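## Task

Take the yellow sponge and the foam block from the floor and set both on the coffee table, then open the gripper and back the robot away. The robot must not topple or finish leaning, or the task fails. An item that stays on the table only because the robot is still holding or pressing it does not count.

## Robot and tools

ROBOT. A Hello Robot Stretch 3 with a single arm. It has a two-wheeled base (0.33 m long, 0.34 m wide), a lift that raises the arm on a mast, and a telescoping arm that reaches out to the robot's right side, ending in a wrist (yaw, pitch, roll) and a two-finger gripper. The base cannot slide sideways, so the gripper is moved forward or back by driving the base. Spinning in place pivots about the point midway between the drive wheels, 0.05 m behind the front edge; with the arm pulled in and the wrist folded, this sweeps a radius of 0.28 m, and an unfolded wrist reaches past it. A pan/tilt head carries head_camera and nav_camera; wrist_camera rides on the gripper.

FRAMES. Base frame: origin on the floor between the drive wheels, x forward, y to the left, z up. hand_pose is reported in this frame, at the point where closed fingertips meet. The odometry frame is the base frame as it was when the scene began; heading is positive to the left, from -3.142 to 3.142.

execute_actions takes "actions", a list run in order (an empty list just reports state and images). Each action may have "robot", "steps" (1 to 450 control steps at 30 per second; default 1) and "until" (only together with steps; ends the action early once every listed condition holds). An action with only "steps" simply waits. "robot" is one command object, a list of up to 8 commands run one after another, or {"stop": true}, which brakes everything and clears the queue. A command may contain:
- "base": exactly one of {"translate_m": d}, an offset in metres along the current heading from where the base is when the command begins (positive forward, |d| at most 1), or {"rotate_rad": d}, a turn in place in radians from the current heading (positive is counter-clockwise seen from above, |d| at most 3.2).
- "joints": absolute targets by name, any subset; unnamed joints keep their old targets. lift_m 0 to 1.1 (arm height, m); arm_m 0 to 0.52 (extension, m); wrist_yaw_rad -1.345 to 4.42 (0 along the arm, positive swings toward the front, 3.0 folded over the base); wrist_pitch_rad -1.57 to 0.451 (0 level, negative tips fingertips down); wrist_roll_rad -2.911 to 2.911 (0 fingers side by side); gripper_m -0.089 to 0.179 (larger is wider; the real fingertip gap is below this number by about 0.007 near closed and 0.025 wide open, and zero under 0.007); head_pan_rad -3.953 to 1.73 (0 forward, positive left, -1.57 looks along the arm); head_tilt_rad -1.53 to 0.419 (negative looks down).
- "contact_limits": {"arm_m": n}, the motor effort percent (1 to 100) at which the arm halts; valid until the next arm command.
- In a list, {"pause_s": s} waits up to 15 s.
Base and joint motions in one command start together and keep running after the call returns. A new command overrides at once; a list item begins only after everything in the previous item ended "done" (for base and gripper_m also "off_target"), otherwise the rest is dropped. An out-of-range number or bad field rejects the whole call.

until: {"robot": {"status": "ended"}} waits until nothing reads "moving" and no queue is running. You can also compare fields, e.g. {"lift_m": [">", 0.3], "base_status": ["!=", "moving"]}, using =, !=, <, <=, >, >=. {"any": {"status": "ended"}} fires when the first motion or queue ends. Avoid "=" on readings; use ranges.

zoom_image: "camera" (head_camera, nav_camera or wrist_camera) and "region" [x0, y0, x1, y1] in pixels from the top-left, at most 504 by 504; returns a sharper crop of that camera's latest image.

finished_scene: "scene" (1 or 2) ends that scene irreversibly and reports success; call it only once all motion has stopped and the objects sit on the table untouched.

RESULTS. Each result has one image per camera plus text: base_status with distance moved versus goal; joint_goals; joint_status per joint (moving, done, off_target, contact_stop, time_out, stopped, not_commanded, torque_fault); measured_speeds; refusals, queue and queue_left; robot.on_its_own when the robot has changed a goal itself, a joint is slack or its servo is off, or the base leans 3 degrees or more; base_odometry, turned_by_wheels, turned_by_imu; base_tilt in degrees (forward/right positive); motor_effort in percent with a bracketed peak; lidar_m, 12 distances in 30-degree sectors counter-clockwise from straight ahead, taken 0.17 m above the floor, so table legs appear but tabletops and low objects do not; wrist_depth_mm and head_depth_mm, 7x7 grids of median depths. Lines starting "refused:" or "dropped:" explain rejected goals; "replaced:" reports how an overridden motion ended.

GRIPPING. Close to a gripper_m below the object's width; open to at least 0.02 above where the pads touched. Neither the reading nor "done" proves a grasp, so check the wrist camera. Squeezing very hard triggers a force cutback that can let objects slip.

SAFETY. Before folding or unfolding the wrist (yaw toward 3.0), set lift_m between 0.32 and 0.95, wrist_pitch_rad -0.4 and roll near 0; once folded the lift may go down to 0.25. With yaw below -0.4 keep pitch at -0.5 or lower. Fast base travel needs lift_m under 0.30, arm_m under 0.03 and yaw above 2.54; otherwise it is capped at 0.10 m/s and 0.63 rad/s. Pushing the arm into something rigid with the gripper higher than about 0.45 m, pushing again after a contact_stop, driving while gripping or hooking something fixed, or snagging furniture (especially reversing) can tip the robot. If base_tilt shows a lean, undo the last move in small steps, pull the gripper free, and lower lift_m to about 0.2 if needed. Arm and lift go slack after a contact_stop until commanded again. Prolonged strain switches a wrist servo off for 10 s. Avoid dropping, slamming or shoving objects.

Each tool is called after "Call:" as name(argument=value, ...), one argument or row to a line, values as JSON.

## Session

Call:
execute_actions(
  actions=[],
)

Scene clock: 0.00 s.
robot.base_odometry: x=+0.000 y=+0.000 heading=+0.000 (m, m, rad; robot's odometry frame)
robot.turned_by_wheels: +0.000 (rad since the last result)
robot.turned_by_imu: +0.000 (rad since the last result)
robot.base_tilt: forward=+0.4 right=-1.1 (deg)
robot.lidar_m: 1.67 2.02 1.60 1.53 2.25 2.06 2.24 2.16 1.37 1.55 1.82 1.66
robot.head_depth_mm: 2097 2124 2136 2149 2054 1563 1559 / 2139 2220 2203 2224 2067 1607 1623 / 2129 2288 2276 2297 2005 1676 1673 / 2118 2365 2383 2387 2396 2433 2163 / 2119 2479 2475 2476 2494 2496 2397 / 2107 2573 2573 2607 2606 2624 2415 / 2097 2676 2677 2665 2703 2710 2412
robot.base_status: not_commanded
robot.joint_positions: lift_m=+0.359 arm_m=+0.003 wrist_yaw_rad=+3.037 wrist_pitch_rad=-0.422 wrist_roll_rad=-0.013 gripper_m=+0.037 head_pan_rad=+0.018 head_tilt_rad=+0.002
robot.joint_goals: lift_m=+0.359 arm_m=+0.003 wrist_yaw_rad=+3.037 wrist_pitch_rad=-0.422 wrist_roll_rad=-0.013 gripper_m=+0.037 head_pan_rad=+0.018 head_tilt_rad=+0.002
robot.joint_status: lift_m=not_commanded arm_m=not_commanded wrist_yaw_rad=not_commanded wrist_pitch_rad=not_commanded wrist_roll_rad=not_commanded gripper_m=not_commanded head_pan_rad=not_commanded head_tilt_rad=not_commanded
robot.measured_speeds: translate_m=+0.000 rotate_rad=+0.000 lift_m=+0.000 arm_m=+0.000 wrist_yaw_rad=+0.000 wrist_pitch_rad=+0.000 wrist_roll_rad=+0.000 head_pan_rad=+0.000 head_tilt_rad=+0.000
robot: refusals=0 queue=idle queue_left=0
robot.motor_effort: left_wheel=+0 right_wheel=+0 lift_m=+30 arm_m=+0 wrist_yaw_rad=+1 wrist_pitch_rad=+4 wrist_roll_rad=+0 gripper_m=+0 head_pan_rad=+0 head_tilt_rad=+1 (%)
robot.hand_pose: x=+0.0022 y=+0.0750 z=+0.3708 quat_wxyz=(+0.184, +0.693, +0.113, +0.688) (m; robot's base frame)
robot.wrist_depth_mm: - - - - - - - / - - - - - - - / - - - - - - - / 867 879 - 844 844 812 823 / 728 706 - 696 690 673 669 / 603 591 595 570 560 576 565 / 512 525 - - 497 488 484
pictures: head_camera (sideways: a quarter turn clockwise sets it upright), nav_camera (sideways: a quarter turn counterclockwise sets it upright), wrist_camera
Images, in order (width x height): head_camera 896x504, nav_camera 672x504, wrist_camera 644x364.

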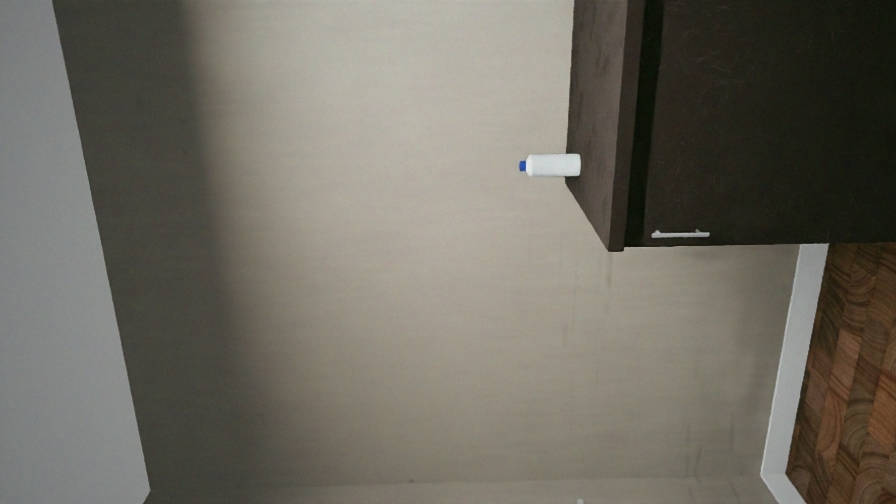

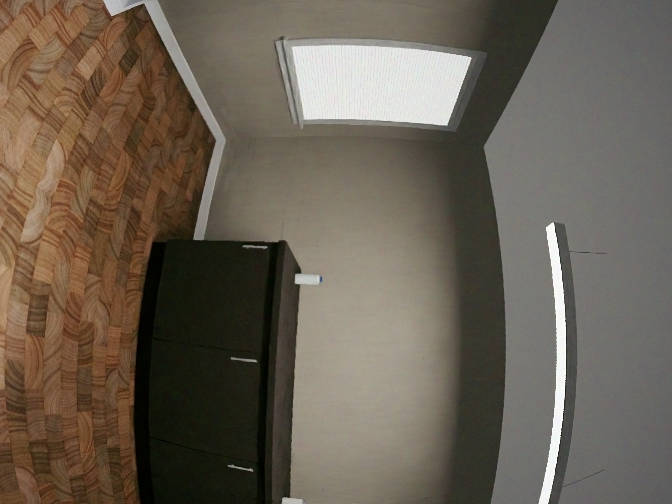

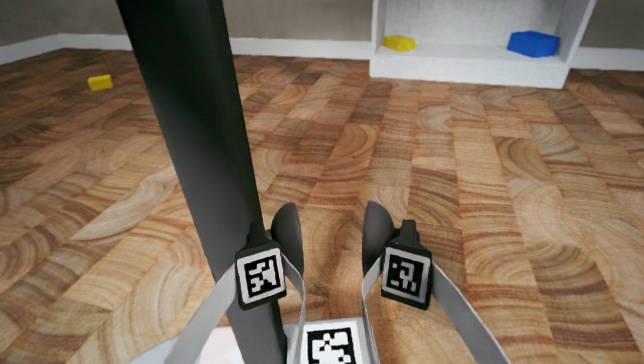

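Call:
execute_actions(
  actions=[
    {"robot":{"joints":{"head_pan_rad":1.7,"head_tilt_rad":-0.7}},"steps":450,"until":{"robot":{"status":"ended"}}},
  ],
)

Call:
execute_actions(
  actions=[
    {"robot":{"joints":{"head_pan_rad":-1.5,"head_tilt_rad":-0.7}},"steps":450,"until":{"robot":{"status":"ended"}}},
  ],
)

Call:
execute_actions(
  actions=[
    {"robot":{"joints":{"head_pan_rad":-3.0,"head_tilt_rad":-0.7}},"steps":450,"until":{"robot":{"status":"ended"}}},
  ],
)

Scene clock: 4.47 s.
robot.base_odometry: x=+0.000 y=+0.000 heading=+0.000 (m, m, rad; robot's odometry frame)
robot.turned_by_wheels: +0.000 (rad since the last result)
robot.turned_by_imu: +0.000 (rad since the last result)
robot.base_tilt: forward=+0.3 right=-0.9 (deg)
robot.lidar_m: 1.67 2.02 1.60 1.53 2.24 2.06 2.24 2.16 1.37 1.54 1.82 1.66
robot.head_depth_mm: 1571 1706 1881 1855 1622 1383 1209 / 1639 1806 2028 1972 1635 1395 1209 / 1704 1906 2154 1967 1631 1389 1214 / 1787 1994 2241 1976 1634 1400 1215 / 1874 2105 2333 1985 1635 1401 1230 / 1959 2207 2432 1996 1662 1432 - / 2052 2326 2533 2059 - - -
robot.base_status: not_commanded
robot.joint_positions: lift_m=+0.359 arm_m=+0.003 wrist_yaw_rad=+3.037 wrist_pitch_rad=-0.422 wrist_roll_rad=-0.013 gripper_m=+0.037 head_pan_rad=+1.693 head_tilt_rad=-0.691
robot.joint_goals: lift_m=+0.359 arm_m=+0.003 wrist_yaw_rad=+3.037 wrist_pitch_rad=-0.422 wrist_roll_rad=-0.013 gripper_m=+0.037 head_pan_rad=+1.700 head_tilt_rad=-0.700
robot.joint_status: lift_m=not_commanded arm_m=not_commanded wrist_yaw_rad=not_commanded wrist_pitch_rad=not_commanded wrist_roll_rad=not_commanded gripper_m=not_commanded head_pan_rad=done head_tilt_rad=done
robot.measured_speeds: translate_m=+0.000 rotate_rad=+0.000 lift_m=+0.000 arm_m=+0.000 wrist_yaw_rad=+0.000 wrist_pitch_rad=+0.000 wrist_roll_rad=+0.000 head_pan_rad=+0.000 head_tilt_rad=+0.000
robot: refusals=0 queue=done queue_left=0
robot.motor_effort: left_wheel=+0(1) right_wheel=+0(0) lift_m=+30(30) arm_m=+0(0) wrist_yaw_rad=+1(1) wrist_pitch_rad=+4(4) wrist_roll_rad=+1(0) gripper_m=-1(0) head_pan_rad=+3(42) head_tilt_rad=-4(28) (%)
robot.hand_pose: x=+0.0022 y=+0.0750 z=+0.3708 quat_wxyz=(+0.184, +0.693, +0.113, +0.688) (m; robot's base frame)
robot.wrist_depth_mm: - - - - - - - / - - - - - - - / - - - - - - - / 883 859 - 843 824 811 801 / 717 717 - 701 708 660 665 / 597 599 594 582 561 577 560 / 517 529 - - 497 497 488
pictures: head_camera (sideways: a quarter turn clockwise sets it upright), nav_camera (sideways: a quarter turn counterclockwise sets it upright), wrist_camera
camera_calibration (this result's frames):
head_camera: T_world_to_cam=[[0.0664426, -0.638774, -0.76652, 1.01773], [-0.990575, -0.134445, 0.026175, -0.0281675], [-0.119775, 0.757557, -0.641687, 0.790527], [0, 0, 0, 1]] pos_world=[-0.000837836, 0.047447, 1.28812]
nav_camera: T_world_to_cam=[[-0.121876, 0.653102, 0.747398, -0.931502], [0.991794, 0.109432, 0.0661033, -0.0348568], [-0.0386173, 0.749321, -0.66108, 0.81726], [0, 0, 0, 1]] pos_world=[-0.0473968, -0.000208786, 1.23878]
wrist_camera: T_world_to_cam=[[0.994497, -0.104147, -0.0113652, 0.00963987], [-0.070744, -0.587571, -0.806074, 0.373269], [0.077272, 0.802442, -0.591706, 0.322079], [0, 0, 0, 1]] pos_world=[-0.00806802, -0.0381242, 0.491568]
Images, in order (width x height): head_camera 896x504, nav_camera 672x504, wrist_camera 644x364.

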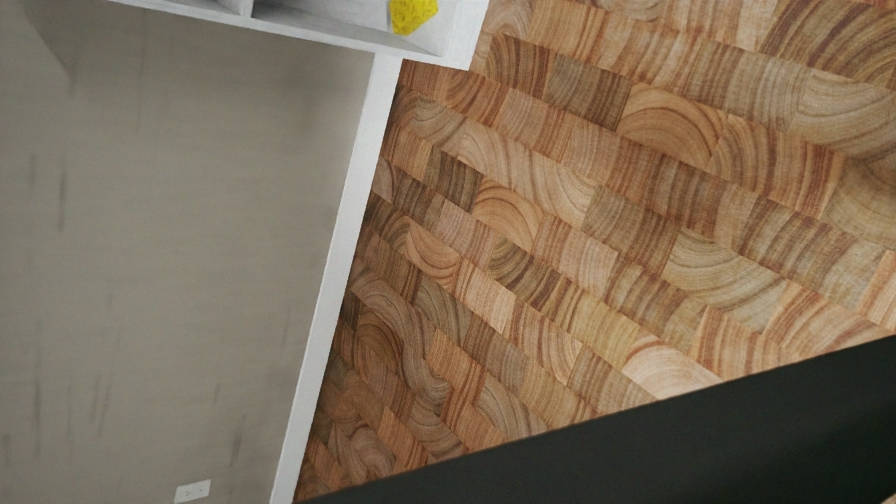

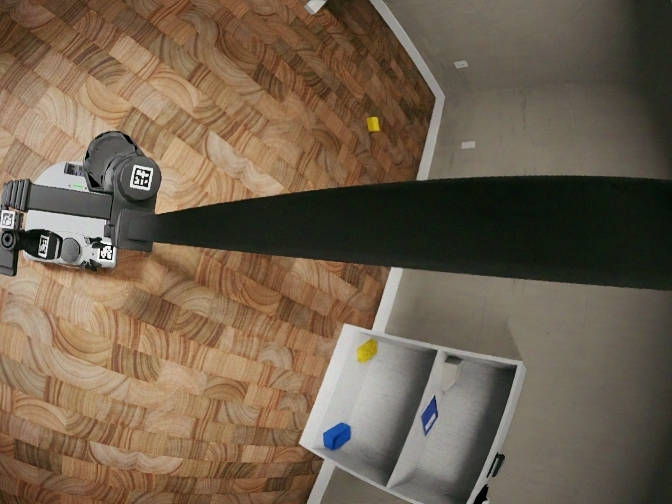

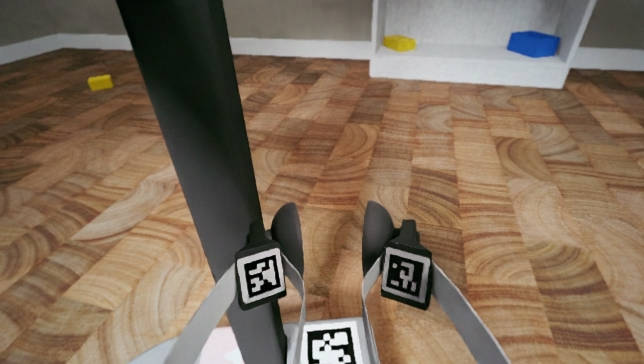

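Scene clock: 6.37 s.
robot.base_odometry: x=+0.000 y=+0.000 heading=+0.000 (m, m, rad; robot's odometry frame)
robot.turned_by_wheels: +0.000 (rad since the last result)
robot.turned_by_imu: +0.000 (rad since the last result)
robot.base_tilt: forward=+0.4 right=-1.0 (deg)
robot.lidar_m: 1.67 2.02 1.59 1.53 2.24 2.05 2.24 2.16 1.37 1.54 1.83 1.66
robot.head_depth_mm: 1675 1845 1608 1830 1618 1385 1205 / 1738 1915 1681 1862 1630 1389 1208 / 1808 1970 1749 1913 1629 1393 1213 / 1873 2055 1839 1924 1636 1398 1222 / 1941 2192 2331 1931 1651 1397 1219 / 2027 2312 2484 1999 1645 1400 1223 / 2115 2419 2525 2001 1651 1409 1222
robot.base_status: not_commanded
robot.joint_positions: lift_m=+0.359 arm_m=+0.003 wrist_yaw_rad=+3.037 wrist_pitch_rad=-0.422 wrist_roll_rad=-0.013 gripper_m=+0.037 head_pan_rad=-1.493 head_tilt_rad=-0.691
robot.joint_goals: lift_m=+0.359 arm_m=+0.003 wrist_yaw_rad=+3.037 wrist_pitch_rad=-0.422 wrist_roll_rad=-0.013 gripper_m=+0.037 head_pan_rad=-1.500 head_tilt_rad=-0.700
robot.joint_status: lift_m=not_commanded arm_m=not_commanded wrist_yaw_rad=not_commanded wrist_pitch_rad=not_commanded wrist_roll_rad=not_commanded gripper_m=not_commanded head_pan_rad=done head_tilt_rad=done
robot.measured_speeds: translate_m=+0.000 rotate_rad=+0.000 lift_m=+0.000 arm_m=+0.000 wrist_yaw_rad=+0.000 wrist_pitch_rad=+0.000 wrist_roll_rad=+0.000 head_pan_rad=+0.000 head_tilt_rad=+0.000
robot: refusals=0 queue=done queue_left=0
robot.motor_effort: left_wheel=+0(0) right_wheel=+0(0) lift_m=+30(30) arm_m=+0(0) wrist_yaw_rad=+1(1) wrist_pitch_rad=+4(4) wrist_roll_rad=+1(1) gripper_m=+0(0) head_pan_rad=-3(42) head_tilt_rad=-3(3) (%)
robot.hand_pose: x=+0.0022 y=+0.0750 z=+0.3708 quat_wxyz=(+0.184, +0.693, +0.113, +0.688) (m; robot's base frame)
robot.wrist_depth_mm: - - - - - - - / - - - - - - - / - - - - - - - / 917 860 - 863 842 809 811 / 721 708 - 695 706 671 670 / 608 591 602 579 567 566 559 / 522 525 - - 494 497 491
pictures: head_camera (sideways: a quarter turn clockwise sets it upright), nav_camera (sideways: a quarter turn counterclockwise sets it upright), wrist_camera
camera_calibration (this result's frames):
head_camera: T_world_to_cam=[[-0.0383472, 0.641347, -0.766292, 1.01808], [0.995525, 0.0908039, 0.0261796, -0.0402887], [0.0863725, -0.761859, -0.641958, 0.789622], [0, 0, 0, 1]] pos_world=[0.0109471, -0.047701, 1.2881]
nav_camera: T_world_to_cam=[[0.0930975, -0.658089, 0.747163, -0.932507], [-0.995641, -0.0657944, 0.0661075, -0.0227389], [0.00565452, -0.75006, -0.661345, 0.817334], [0, 0, 0, 1]] pos_world=[0.0595527, -0.0021185, 1.23878]
wrist_camera: T_world_to_cam=[[0.994497, -0.104147, -0.011365, 0.00963973], [-0.0707441, -0.587571, -0.806074, 0.373269], [0.0772725, 0.802442, -0.591706, 0.322079], [0, 0, 0, 1]] pos_world=[-0.00806798, -0.0381242, 0.491568]
Images, in order (width x height): head_camera 896x504, nav_camera 672x504, wrist_camera 644x364.

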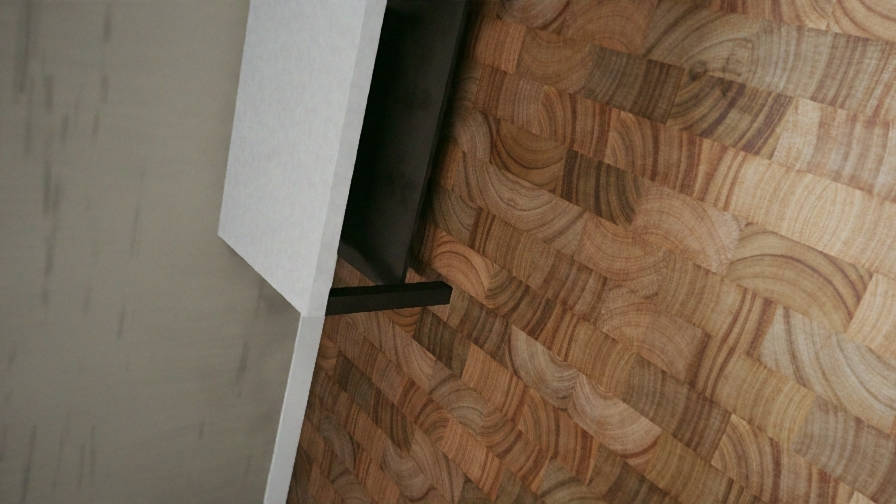

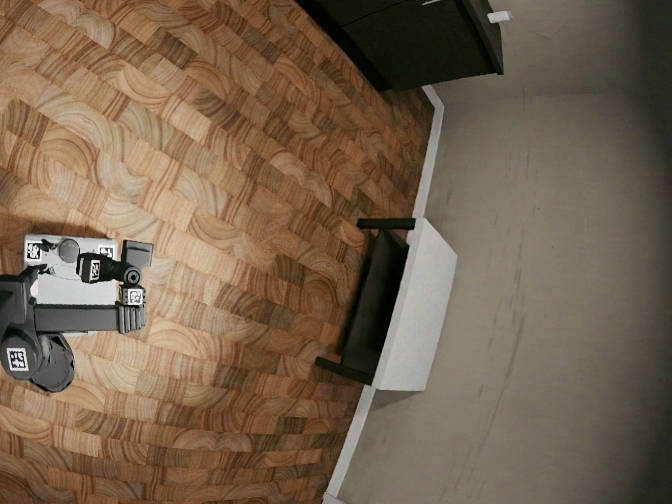

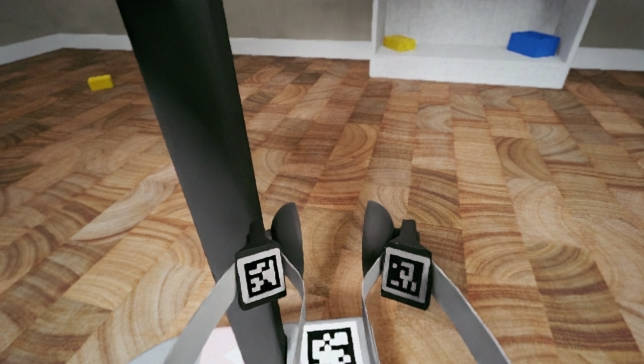

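Scene clock: 7.63 s.
robot.base_odometry: x=+0.000 y=+0.000 heading=+0.000 (m, m, rad; robot's odometry frame)
robot.turned_by_wheels: +0.000 (rad since the last result)
robot.turned_by_imu: +0.000 (rad since the last result)
robot.base_tilt: forward=+0.4 right=-1.2 (deg)
robot.lidar_m: 1.68 2.01 1.60 1.53 2.25 2.06 2.24 2.16 1.37 1.55 1.82 1.66
robot.head_depth_mm: 2109 2391 2471 1967 1624 1382 1207 / 2137 2532 2486 1952 1627 1384 1206 / 2167 2337 2403 1986 1640 1393 1211 / 2420 2772 2496 1971 1632 1397 1219 / 2594 2918 2523 1974 1638 1398 1222 / 2712 2934 2528 1991 1650 1403 1220 / 2436 2584 2517 2006 1657 1409 1221
robot.base_status: not_commanded
robot.joint_positions: lift_m=+0.359 arm_m=+0.003 wrist_yaw_rad=+3.037 wrist_pitch_rad=-0.422 wrist_roll_rad=-0.013 gripper_m=+0.037 head_pan_rad=-2.993 head_tilt_rad=-0.691
robot.joint_goals: lift_m=+0.359 arm_m=+0.003 wrist_yaw_rad=+3.037 wrist_pitch_rad=-0.422 wrist_roll_rad=-0.013 gripper_m=+0.037 head_pan_rad=-3.000 head_tilt_rad=-0.700
robot.joint_status: lift_m=not_commanded arm_m=not_commanded wrist_yaw_rad=not_commanded wrist_pitch_rad=not_commanded wrist_roll_rad=not_commanded gripper_m=not_commanded head_pan_rad=done head_tilt_rad=done
robot.measured_speeds: translate_m=+0.000 rotate_rad=+0.000 lift_m=+0.000 arm_m=+0.000 wrist_yaw_rad=+0.000 wrist_pitch_rad=+0.000 wrist_roll_rad=+0.000 head_pan_rad=+0.000 head_tilt_rad=+0.000
robot: refusals=0 queue=done queue_left=0
robot.motor_effort: left_wheel=+0(0) right_wheel=+0(0) lift_m=+31(30) arm_m=+0(0) wrist_yaw_rad=+1(0) wrist_pitch_rad=+4(3) wrist_roll_rad=+0(0) gripper_m=+1(1) head_pan_rad=-4(43) head_tilt_rad=-3(1) (%)
robot.hand_pose: x=+0.0022 y=+0.0750 z=+0.3708 quat_wxyz=(+0.184, +0.693, +0.113, +0.688) (m; robot's base frame)
robot.wrist_depth_mm: - - - - - - - / - - - - - - - / - - - - - - - / 861 865 - 851 827 814 821 / 715 706 - 682 707 679 673 / 600 597 594 576 563 570 569 / 518 529 - - 501 494 482
pictures: head_camera (sideways: a quarter turn clockwise sets it upright), nav_camera (sideways: a quarter turn counterclockwise sets it upright), wrist_camera
camera_calibration (this result's frames):
head_camera: T_world_to_cam=[[0.637045, 0.0836191, -0.766278, 1.01394], [0.160994, -0.986608, 0.0261799, -0.0351984], [-0.753827, -0.140044, -0.641976, 0.79477], [0, 0, 0, 1]] pos_world=[-0.0411384, -0.00820902, 1.2881]
nav_camera: T_world_to_cam=[[-0.649872, -0.139416, 0.747148, -0.927955], [-0.136057, 0.988493, 0.0661078, -0.0279827], [-0.747767, -0.0586933, -0.661362, 0.821952], [0, 0, 0, 1]] pos_world=[0.00776921, -0.0534684, 1.23878]
wrist_camera: T_world_to_cam=[[0.994497, -0.104147, -0.0113651, 0.0096398], [-0.0707441, -0.587571, -0.806074, 0.373269], [0.0772722, 0.802442, -0.591706, 0.322079], [0, 0, 0, 1]] pos_world=[-0.008068, -0.0381242, 0.491568]
Images, in order (width x height): head_camera 896x504, nav_camera 672x504, wrist_camera 644x364.

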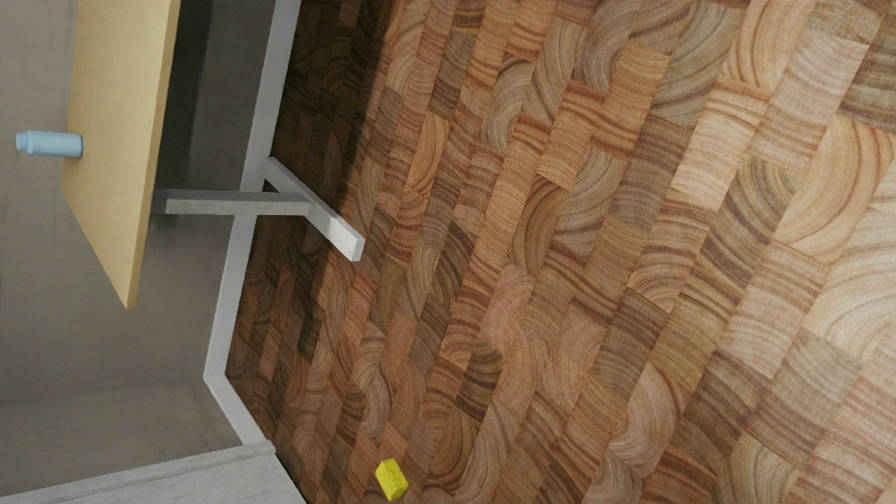

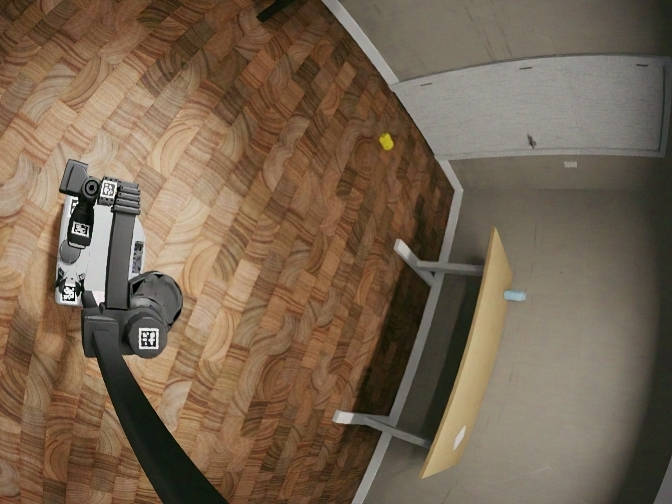

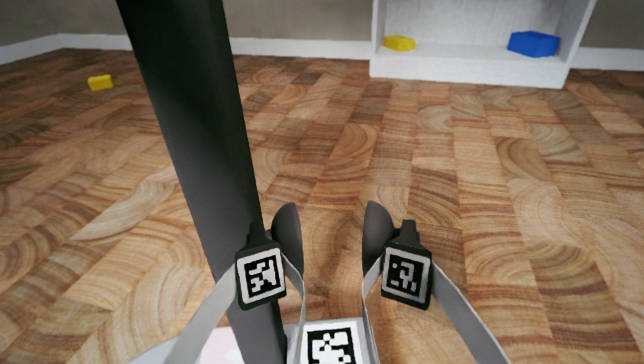

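Call:
execute_actions(
  actions=[
    {"robot":[{"joints":{"lift_m":0.27,"head_pan_rad":-0.9,"head_tilt_rad":-1.0}},{"base":{"rotate_rad":2.36}},{"base":{"translate_m":1.0}},{"base":{"translate_m":0.5}}],"steps":450,"until":{"robot":{"status":"ended"}}},
  ],
)

Scene clock: 34.73 s.
robot.base_odometry: x=-1.065 y=+1.057 heading=+2.360 (m, m, rad; robot's odometry frame)
robot.turned_by_wheels: +2.360 (rad since the last result)
robot.turned_by_imu: +2.408 (rad since the last result)
robot.base_tilt: forward=+0.4 right=-1.0 (deg)
robot.lidar_m: 1.13 0.76 0.71 1.66 2.56 2.36 3.09 3.05 1.47 1.23 1.21 1.30
robot.head_depth_mm: 1130 1318 1578 1498 1344 1225 1134 / 1154 1352 1611 1495 1350 1223 1150 / 1183 1389 1621 1513 1347 1230 - / 1207 1422 1655 1508 1357 1235 1121 / 1235 1457 1672 1510 1357 1227 1129 / 1270 1512 1687 1515 1365 1234 1128 / 1298 1547 1723 1522 1361 1241 1133
robot.base_status: done (translate_m +0.5000 of +0.5000)
robot.joint_positions: lift_m=+0.270 arm_m=+0.003 wrist_yaw_rad=+3.037 wrist_pitch_rad=-0.423 wrist_roll_rad=-0.013 gripper_m=+0.037 head_pan_rad=-0.906 head_tilt_rad=-0.988
robot.joint_goals: lift_m=+0.270 arm_m=+0.003 wrist_yaw_rad=+3.037 wrist_pitch_rad=-0.423 wrist_roll_rad=-0.013 gripper_m=+0.037 head_pan_rad=-0.900 head_tilt_rad=-1.000
robot.joint_status: lift_m=done arm_m=not_commanded wrist_yaw_rad=not_commanded wrist_pitch_rad=not_commanded wrist_roll_rad=not_commanded gripper_m=not_commanded head_pan_rad=done head_tilt_rad=done
robot.measured_speeds: translate_m=+0.000 rotate_rad=+0.000 lift_m=+0.000 arm_m=+0.000 wrist_yaw_rad=+0.000 wrist_pitch_rad=+0.000 wrist_roll_rad=+0.000 head_pan_rad=+0.000 head_tilt_rad=+0.000
robot: refusals=0 queue=done queue_left=0
robot.motor_effort: left_wheel=-2(7) right_wheel=+2(8) lift_m=+28(30) arm_m=-1(0) wrist_yaw_rad=+1(2) wrist_pitch_rad=+4(4) wrist_roll_rad=+0(0) gripper_m=+0(1) head_pan_rad=+3(42) head_tilt_rad=-5(15) (%)
robot.hand_pose: x=+0.0021 y=+0.0749 z=+0.2817 quat_wxyz=(+0.184, +0.693, +0.113, +0.687) (m; robot's base frame)
robot.wrist_depth_mm: - - - - - - 579 / - - - - - - 632 / 930 915 906 903 877 814 753 / 724 701 - 682 658 645 653 / 584 584 - 564 567 545 545 / 492 503 - - - 464 458 / 431 - - - 400 405 394
pictures: head_camera (sideways: a quarter turn clockwise sets it upright), nav_camera (sideways: a quarter turn counterclockwise sets it upright), wrist_camera
camera_calibration (this result's frames):
head_camera: T_world_to_cam=[[-0.507635, 0.667299, -0.544994, 0.732579], [0.784072, 0.62, 0.0288131, -0.0424166], [0.357123, -0.412688, -0.837945, 1.04284], [0, 0, 0, 1]] pos_world=[0.0327196, -0.032185, 1.27431]
nav_camera: T_world_to_cam=[[0.558491, -0.645827, 0.520572, -0.640104], [-0.780699, -0.621333, 0.066734, -0.0248398], [0.28035, -0.44368, -0.851206, 1.06254], [0, 0, 0, 1]] pos_world=[0.040216, 0.0425993, 1.23932]
wrist_camera: T_world_to_cam=[[0.994496, -0.104158, -0.011366, 0.00862523], [-0.0708241, -0.588322, -0.805519, 0.30127], [0.0772147, 0.80189, -0.592461, 0.26974], [0, 0, 0, 1]] pos_world=[-0.00806849, -0.0381597, 0.402587]
Images, in order (width x height): head_camera 896x504, nav_camera 672x504, wrist_camera 644x364.

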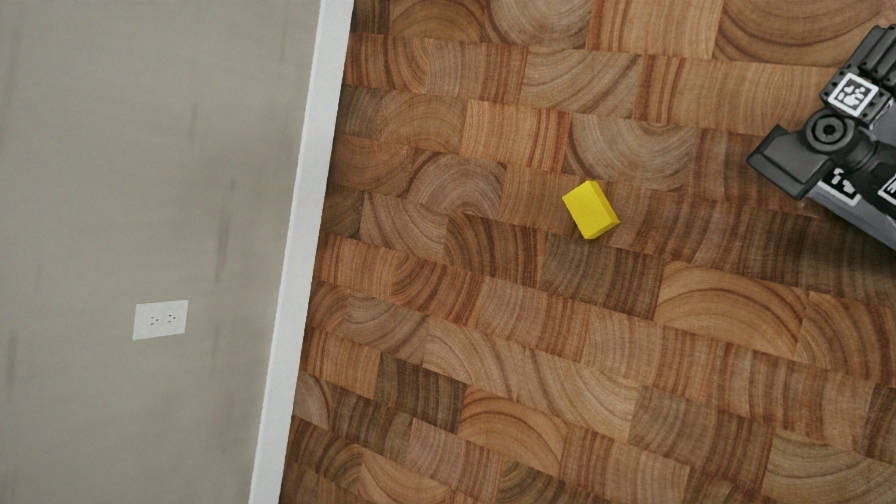

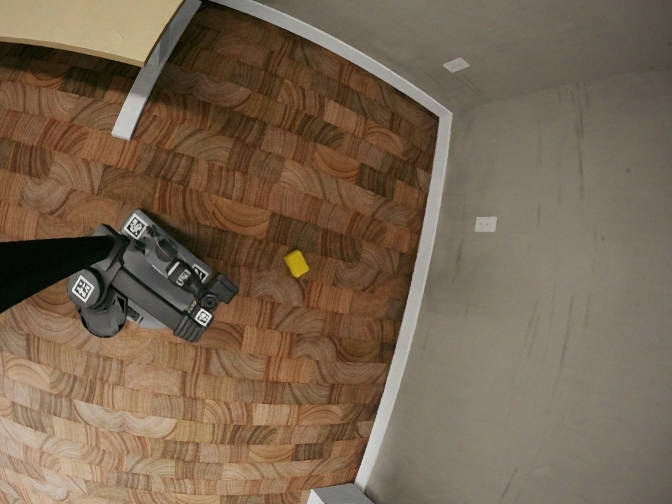

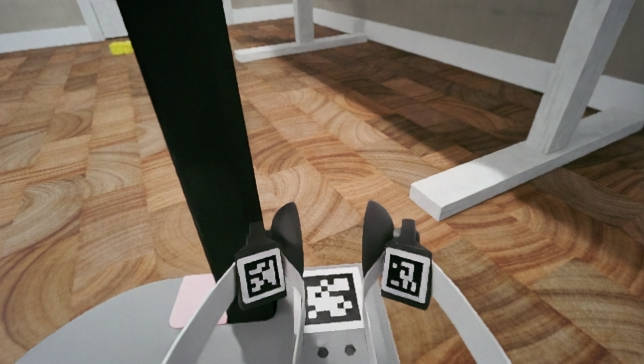

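Call:
execute_actions(
  actions=[
    {"robot":[{"base":{"rotate_rad":0.64},"joints":{"head_pan_rad":-1.57,"head_tilt_rad":-1.1}},{"joints":{"lift_m":0.34}},{"joints":{"wrist_yaw_rad":0,"arm_m":0.3,"gripper_m":0.15}},{"joints":{"wrist_pitch_rad":-1.57}}],"steps":450,"until":{"robot":{"status":"ended"}}},
  ],
)

Scene clock: 53.23 s.
robot.base_odometry: x=-1.065 y=+1.057 heading=+3.000 (m, m, rad; robot's odometry frame)
robot.turned_by_wheels: +0.640 (rad since the last result)
robot.turned_by_imu: +0.651 (rad since the last result)
robot.base_tilt: forward=+0.3 right=-1.0 (deg)
robot.lidar_m: 0.72 1.26 1.67 2.54 2.91 3.06 2.06 1.44 1.21 1.21 1.32 1.12
robot.head_depth_mm: 1207 1435 1552 1412 1295 1198 1131 / 1231 1476 1559 1418 1298 1221 - / 1260 1514 1566 - 1307 1219 - / 1285 1554 1576 1436 1297 1221 - / 1310 1597 1572 1428 1311 1208 1121 / 1346 1630 1566 1431 1310 1214 1122 / 1383 1673 1571 1439 1313 1211 1128
robot.base_status: done (rotate_rad +0.6399 of +0.6400)
robot.joint_positions: lift_m=+0.340 arm_m=+0.300 wrist_yaw_rad=+0.003 wrist_pitch_rad=-1.562 wrist_roll_rad=-0.013 gripper_m=+0.150 head_pan_rad=-1.563 head_tilt_rad=-1.087
robot.joint_goals: lift_m=+0.340 arm_m=+0.300 wrist_yaw_rad=+0.000 wrist_pitch_rad=-1.570 wrist_roll_rad=-0.013 gripper_m=+0.150 head_pan_rad=-1.570 head_tilt_rad=-1.100
robot.joint_status: lift_m=done arm_m=done wrist_yaw_rad=done wrist_pitch_rad=done wrist_roll_rad=not_commanded gripper_m=done head_pan_rad=done head_tilt_rad=done
robot.measured_speeds: translate_m=+0.000 rotate_rad=+0.000 lift_m=+0.000 arm_m=+0.000 wrist_yaw_rad=+0.000 wrist_pitch_rad=+0.000 wrist_roll_rad=+0.000 head_pan_rad=+0.000 head_tilt_rad=+0.000
robot: refusals=0 queue=done queue_left=0
robot.motor_effort: left_wheel=-2(10) right_wheel=+2(6) lift_m=+33(35) arm_m=+3(5) wrist_yaw_rad=-3(5) wrist_pitch_rad=-2(4) wrist_roll_rad=+1(0) gripper_m=+0(85) head_pan_rad=-3(34) head_tilt_rad=-5(8) (%)
robot.hand_pose: x=-0.0217 y=-0.4229 z=+0.2222 quat_wxyz=(+0.506, +0.502, -0.498, -0.494) (m; robot's base frame)
robot.wrist_depth_mm: 358 353 353 350 347 344 343 / 369 366 363 320 354 353 351 / 380 376 375 372 368 365 364 / 389 389 384 380 378 374 371 / 402 401 398 394 393 386 384 / 411 - 410 403 402 404 394 / 435 428 428 426 415 416 416
pictures: head_camera (sideways: a quarter turn clockwise sets it upright), nav_camera (sideways: a quarter turn counterclockwise sets it upright), wrist_camera
camera_calibration (this result's frames):
head_camera: T_world_to_cam=[[0.00482498, 0.8881, -0.459625, 0.618247], [0.999529, 0.00964875, 0.0291363, -0.044148], [0.0303107, -0.459549, -0.887635, 1.10941], [0, 0, 0, 1]] pos_world=[0.00751717, -0.0388115, 1.2702]
nav_camera: T_world_to_cam=[[0.0485455, -0.899654, 0.433896, -0.52409], [-0.997597, -0.0221748, 0.0656359, -0.0220786], [-0.049428, -0.43604, -0.898569, 1.1261], [0, 0, 0, 1]] pos_world=[0.0590777, 0.019037, 1.24073]
wrist_camera: T_world_to_cam=[[-0.999956, 0.00819522, -0.00462221, -0.0174361], [0.00709882, 0.97956, 0.201029, 0.399866], [0.00617521, 0.200987, -0.979574, 0.465818], [0, 0, 0, 1]] pos_world=[-0.0231504, -0.485173, 0.375839]
Images, in order (width x height): head_camera 896x504, nav_camera 672x504, wrist_camera 644x364.

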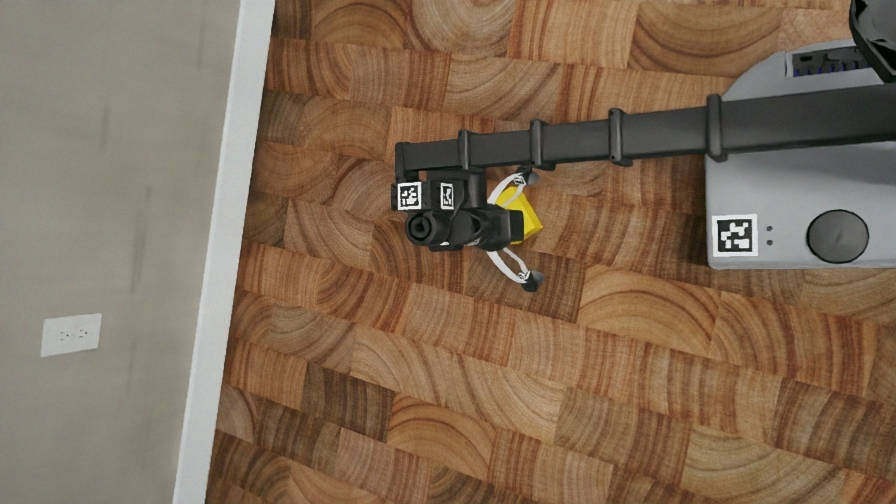

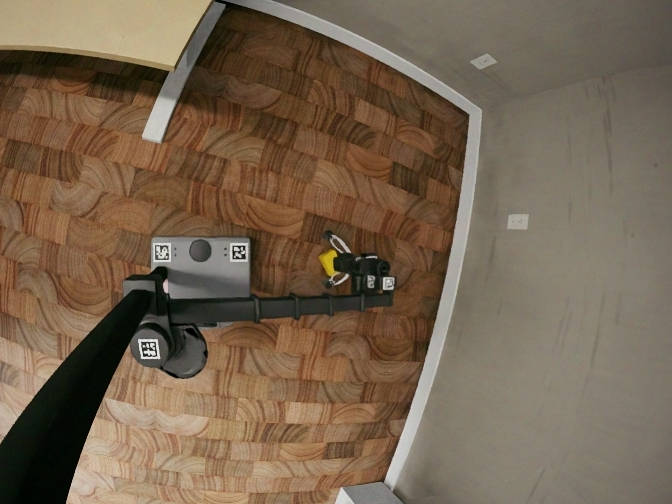

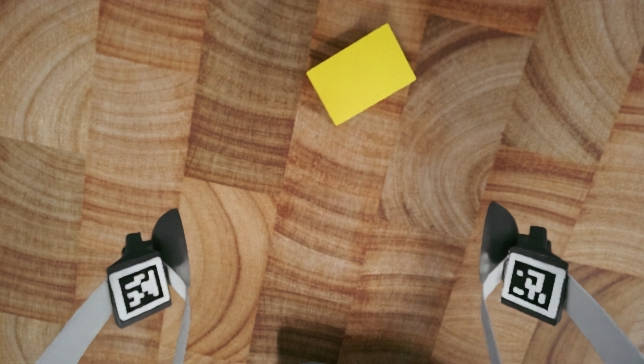

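Call:
execute_actions(
  actions=[
    {"robot":{"base":{"translate_m":-0.033},"joints":{"arm_m":0.402,"wrist_roll_rad":1.08,"lift_m":0.22}},"steps":450,"until":{"robot":{"status":"ended"}}},
  ],
)

Scene clock: 59.03 s.
robot.base_odometry: x=-1.032 y=+1.052 heading=+3.000 (m, m, rad; robot's odometry frame)
robot.turned_by_wheels: +0.000 (rad since the last result)
robot.turned_by_imu: +0.000 (rad since the last result)
robot.base_tilt: forward=+0.3 right=-1.1 (deg)
robot.lidar_m: 0.75 1.29 1.69 2.56 2.92 3.00 2.03 1.42 1.21 1.20 1.36 1.15
robot.head_depth_mm: 1200 1429 1557 1417 1295 1199 1127 / 1226 1468 1544 1416 1299 1214 - / 1251 1503 1560 1394 1295 1223 - / 1275 1548 1569 1418 1305 1216 - / 1307 1587 1569 1426 1303 1205 1124 / 1334 1622 1579 1426 1320 1209 1125 / 1376 1666 1575 1432 1314 1211 1127
robot.base_status: done (translate_m -0.0330 of -0.0330)
robot.joint_positions: lift_m=+0.220 arm_m=+0.402 wrist_yaw_rad=+0.002 wrist_pitch_rad=-1.563 wrist_roll_rad=+1.077 gripper_m=+0.150 head_pan_rad=-1.563 head_tilt_rad=-1.087
robot.joint_goals: lift_m=+0.220 arm_m=+0.402 wrist_yaw_rad=+0.000 wrist_pitch_rad=-1.570 wrist_roll_rad=+1.080 gripper_m=+0.150 head_pan_rad=-1.570 head_tilt_rad=-1.100
robot.joint_status: lift_m=done arm_m=done wrist_yaw_rad=done wrist_pitch_rad=done wrist_roll_rad=done gripper_m=done head_pan_rad=done head_tilt_rad=done
robot.measured_speeds: translate_m=+0.000 rotate_rad=+0.000 lift_m=+0.000 arm_m=+0.000 wrist_yaw_rad=+0.000 wrist_pitch_rad=+0.000 wrist_roll_rad=+0.000 head_pan_rad=+0.000 head_tilt_rad=+0.000
robot: refusals=0 queue=done queue_left=0
robot.motor_effort: left_wheel=-2(5) right_wheel=+1(3) lift_m=+27(34) arm_m=+3(6) wrist_yaw_rad=-3(4) wrist_pitch_rad=-2(2) wrist_roll_rad=+2(2) gripper_m=+0(0) head_pan_rad=-3(2) head_tilt_rad=-5(4) (%)
robot.hand_pose: x=-0.0217 y=-0.5243 z=+0.1024 quat_wxyz=(+0.175, +0.173, -0.688, -0.683) (m; robot's base frame)
robot.wrist_depth_mm: 244 243 239 235 235 231 231 / 251 248 245 243 241 240 238 / 258 258 255 250 250 246 242 / 268 264 261 213 255 254 251 / 278 275 269 221 263 260 261 / 286 - 283 278 273 274 267 / 295 294 289 288 283 280 278
pictures: head_camera (sideways: a quarter turn clockwise sets it upright), nav_camera (sideways: a quarter turn counterclockwise sets it upright), wrist_camera
camera_calibration (this result's frames):
head_camera: T_world_to_cam=[[0.00500908, 0.888099, -0.459624, 0.618246], [0.999531, 0.00944154, 0.0291363, -0.044148], [0.0302155, -0.459555, -0.887635, 1.10941], [0, 0, 0, 1]] pos_world=[0.00750912, -0.0388118, 1.2702]
nav_camera: T_world_to_cam=[[0.048359, -0.899664, 0.433896, -0.524088], [-0.997602, -0.021968, 0.0656359, -0.0220786], [-0.0495184, -0.43603, -0.898569, 1.1261], [0, 0, 0, 1]] pos_world=[0.0590816, 0.019026, 1.24073]
wrist_camera: T_world_to_cam=[[-0.454958, 0.890443, -0.0111254, 0.457925], [0.870503, 0.447334, 0.205226, 0.262548], [0.187719, 0.0836844, -0.978651, 0.311244], [0, 0, 0, 1]] pos_world=[-0.0786379, -0.551249, 0.255812]
Images, in order (width x height): head_camera 896x504, nav_camera 672x504, wrist_camera 644x364.

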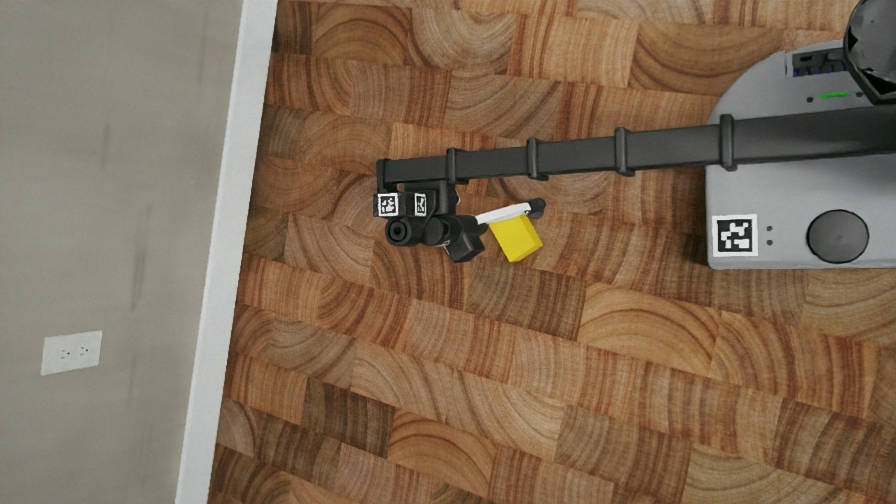

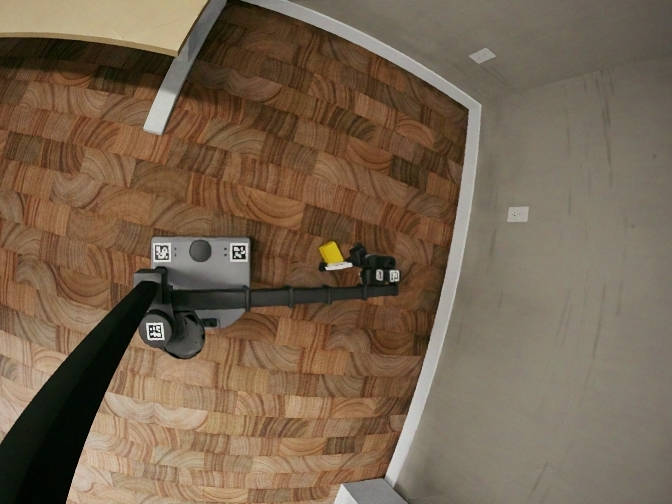

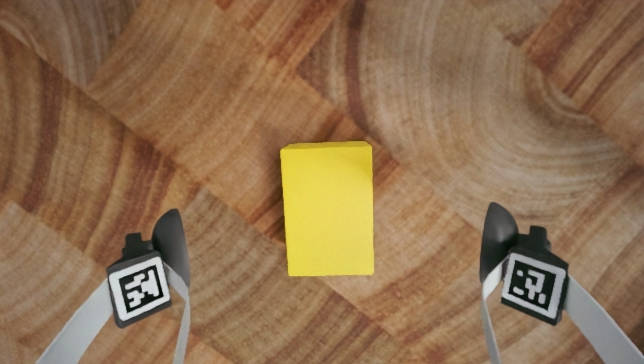

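Call:
execute_actions(
  actions=[
    {"robot":[{"joints":{"lift_m":0.147}},{"joints":{"gripper_m":0.02}},{"joints":{"lift_m":0.2}}],"steps":450,"until":{"robot":{"status":"ended"}}},
  ],
)

Scene clock: 65.93 s.
robot.base_odometry: x=-1.032 y=+1.052 heading=+3.000 (m, m, rad; robot's odometry frame)
robot.turned_by_wheels: +0.000 (rad since the last result)
robot.turned_by_imu: +0.000 (rad since the last result)
robot.base_tilt: forward=+0.4 right=-1.0 (deg)
robot.lidar_m: 0.75 1.30 1.68 2.55 2.92 3.03 2.03 1.43 1.21 1.20 1.36 1.15
robot.head_depth_mm: 1196 1433 1552 1413 1296 1197 1133 / 1224 1463 1552 1411 1298 1208 - / 1254 1497 1559 1395 1305 1222 - / 1279 1545 1564 1437 1298 1224 - / 1307 1591 1568 1428 1302 1209 1118 / 1338 1625 1573 1432 1315 1206 1122 / 1369 1657 1574 1432 1314 1210 1128
robot.base_status: done (translate_m -0.0330 of -0.0330)
robot.joint_positions: lift_m=+0.200 arm_m=+0.402 wrist_yaw_rad=+0.002 wrist_pitch_rad=-1.563 wrist_roll_rad=+1.077 gripper_m=+0.021 head_pan_rad=-1.563 head_tilt_rad=-1.087
robot.joint_goals: lift_m=+0.200 arm_m=+0.402 wrist_yaw_rad=+0.000 wrist_pitch_rad=-1.570 wrist_roll_rad=+1.080 gripper_m=+0.020 head_pan_rad=-1.570 head_tilt_rad=-1.100
robot.joint_status: lift_m=done arm_m=done wrist_yaw_rad=done wrist_pitch_rad=done wrist_roll_rad=done gripper_m=done head_pan_rad=done head_tilt_rad=done
robot.measured_speeds: translate_m=+0.000 rotate_rad=+0.000 lift_m=+0.000 arm_m=+0.000 wrist_yaw_rad=+0.000 wrist_pitch_rad=+0.000 wrist_roll_rad=+0.000 head_pan_rad=+0.000 head_tilt_rad=+0.000
robot: refusals=0 queue=done queue_left=0
robot.motor_effort: left_wheel=-2(2) right_wheel=+1(1) lift_m=+33(34) arm_m=+3(3) wrist_yaw_rad=-3(3) wrist_pitch_rad=-1(2) wrist_roll_rad=+2(2) gripper_m=-16(96) head_pan_rad=-2(3) head_tilt_rad=-5(5) (%)
robot.hand_pose: x=-0.0217 y=-0.5243 z=+0.0822 quat_wxyz=(+0.175, +0.173, -0.688, -0.683) (m; robot's base frame)
robot.wrist_depth_mm: 224 223 221 219 217 214 211 / 231 228 227 225 222 219 218 / 240 237 234 231 229 226 225 / 246 243 241 137 233 233 232 / 254 250 248 140 140 240 240 / 265 259 - 145 146 248 248 / 273 272 267 150 259 258 253
pictures: head_camera (sideways: a quarter turn clockwise sets it upright), nav_camera (sideways: a quarter turn counterclockwise sets it upright), wrist_camera
camera_calibration (this result's frames):
head_camera: T_world_to_cam=[[0.00500887, 0.888099, -0.459624, 0.618246], [0.999531, 0.00944177, 0.0291363, -0.044148], [0.0302156, -0.459555, -0.887635, 1.10941], [0, 0, 0, 1]] pos_world=[0.00750913, -0.0388118, 1.2702]
nav_camera: T_world_to_cam=[[0.0483592, -0.899664, 0.433896, -0.524088], [-0.997602, -0.0219682, 0.0656359, -0.0220786], [-0.0495183, -0.43603, -0.898569, 1.1261], [0, 0, 0, 1]] pos_world=[0.0590816, 0.019026, 1.24073]
wrist_camera: T_world_to_cam=[[-0.454958, 0.890443, -0.0111255, 0.457709], [0.870503, 0.447334, 0.205226, 0.266704], [0.187719, 0.0836843, -0.978651, 0.291445], [0, 0, 0, 1]] pos_world=[-0.0786379, -0.551259, 0.235581]
Images, in order (width x height): head_camera 896x504, nav_camera 672x504, wrist_camera 644x364.

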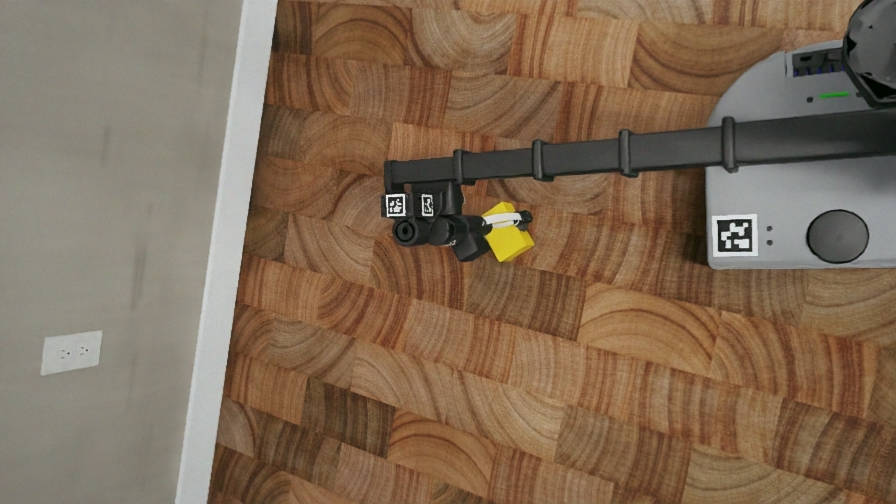

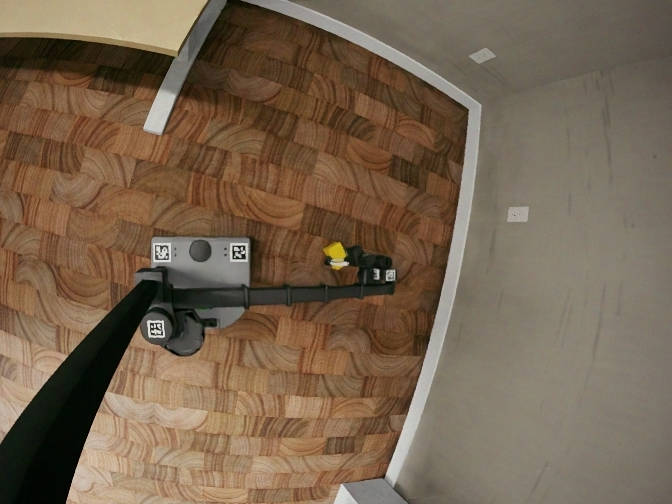

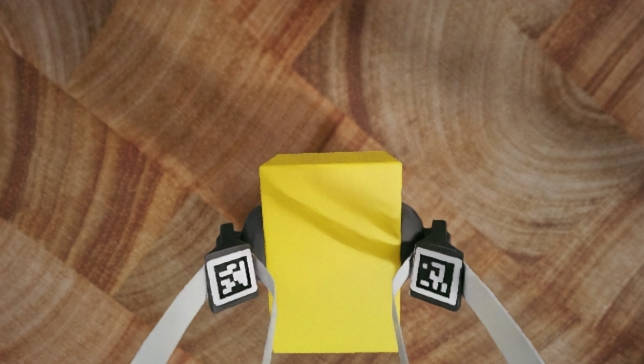

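Call:
execute_actions(
  actions=[
    {"robot":{"base":{"rotate_rad":2.01},"joints":{"lift_m":0.29,"gripper_m":0.0,"arm_m":0.01,"wrist_yaw_rad":2.7,"head_pan_rad":-1.0,"head_tilt_rad":-1.2}},"steps":450,"until":{"robot":{"status":"ended"}}},
  ],
)

Scene clock: 77.40 s.
robot.base_odometry: x=-1.032 y=+1.052 heading=-1.274 (m, m, rad; robot's odometry frame)
robot.turned_by_wheels: +2.010 (rad since the last result)
robot.turned_by_imu: +2.050 (rad since the last result)
robot.base_tilt: forward=+0.3 right=-1.0 (deg)
robot.lidar_m: 2.34 3.04 3.01 1.44 1.21 1.20 1.31 1.15 0.18 0.17 1.68 2.55
robot.head_depth_mm: 736 692 1433 1310 1261 1188 1119 / 746 1560 1449 1352 1282 - - / 1699 1574 1447 1353 1294 - - / 1710 1577 1464 1354 1271 1206 - / 1712 1582 1465 1362 1274 1199 1130 / 1726 1577 1468 1364 1275 1200 1131 / 1726 1595 1466 1374 1281 1200 1130
robot.base_status: done (rotate_rad +2.0099 of +2.0100)
robot.joint_positions: lift_m=+0.290 arm_m=+0.011 wrist_yaw_rad=+2.702 wrist_pitch_rad=-1.583 wrist_roll_rad=+1.081 gripper_m=+0.004 head_pan_rad=-1.007 head_tilt_rad=-1.186
robot.joint_goals: lift_m=+0.290 arm_m=+0.010 wrist_yaw_rad=+2.700 wrist_pitch_rad=-1.570 wrist_roll_rad=+1.080 gripper_m=+0.003 head_pan_rad=-1.000 head_tilt_rad=-1.200
robot.joint_status: lift_m=done arm_m=done wrist_yaw_rad=done wrist_pitch_rad=done wrist_roll_rad=done gripper_m=done head_pan_rad=done head_tilt_rad=done
robot.measured_speeds: translate_m=+0.000 rotate_rad=+0.000 lift_m=+0.000 arm_m=+0.000 wrist_yaw_rad=+0.000 wrist_pitch_rad=+0.000 wrist_roll_rad=+0.000 head_pan_rad=+0.000 head_tilt_rad=+0.000
robot: refusals=0 queue=done queue_left=0
robot.on_its_own: arm_m is at rest, and its effort (-17) is outside its rest range (-14 to +14)
robot.motor_effort: left_wheel=-2(8) right_wheel=+2(6) lift_m=+28(35) arm_m=-17(18) wrist_yaw_rad=-2(5) wrist_pitch_rad=+4(7) wrist_roll_rad=+0(2) gripper_m=-36(95) head_pan_rad=+2(32) head_tilt_rad=-5(11) (%)
robot.hand_pose: x=-0.0328 y=-0.1813 z=+0.1729 quat_wxyz=(+0.711, +0.703, +0.020, +0.016) (m; robot's base frame)
robot.wrist_depth_mm: 303 301 303 304 300 300 304 / 309 311 312 312 310 311 313 / - - - 320 320 321 320 / - - - 134 131 332 329 / - - - 138 134 344 341 / - - - 142 139 - 352 / - - - 146 145 368 367
pictures: head_camera (sideways: a quarter turn clockwise sets it upright), nav_camera (sideways: a quarter turn counterclockwise sets it upright), wrist_camera
camera_calibration (this result's frames):
head_camera: T_world_to_cam=[[-0.486876, 0.791349, -0.369754, 0.504192], [0.845206, 0.533643, 0.0291752, -0.0432536], [0.220405, -0.298314, -0.928672, 1.16156], [0, 0, 0, 1]] pos_world=[0.0260242, -0.0294009, 1.26639]
nav_camera: T_world_to_cam=[[0.536909, -0.770779, 0.34297, -0.408643], [-0.831982, -0.55111, 0.063897, -0.0208166], [0.139764, -0.319652, -0.937171, 1.17509], [0, 0, 0, 1]] pos_world=[0.0378504, 0.0491729, 1.24274]
wrist_camera: T_world_to_cam=[[0.0261984, -0.999637, 0.00623307, -0.181669], [-0.976577, -0.0242609, 0.213794, -0.0432392], [-0.213565, -0.0116881, -0.976859, 0.322833], [0, 0, 0, 1]] pos_world=[0.0314789, -0.178879, 0.325739]
Images, in order (width x height): head_camera 896x504, nav_camera 672x504, wrist_camera 644x364.

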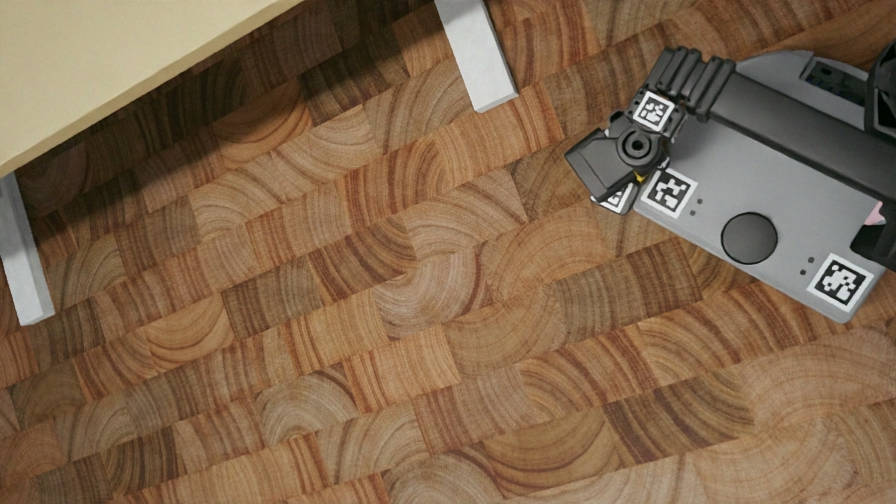

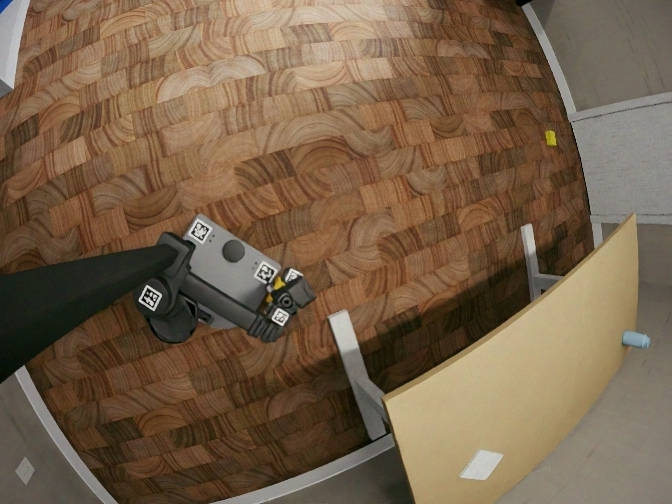

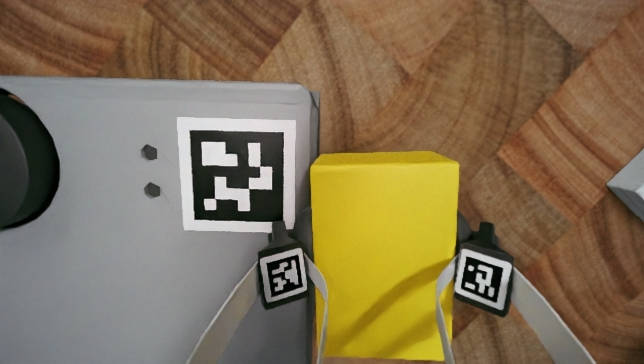

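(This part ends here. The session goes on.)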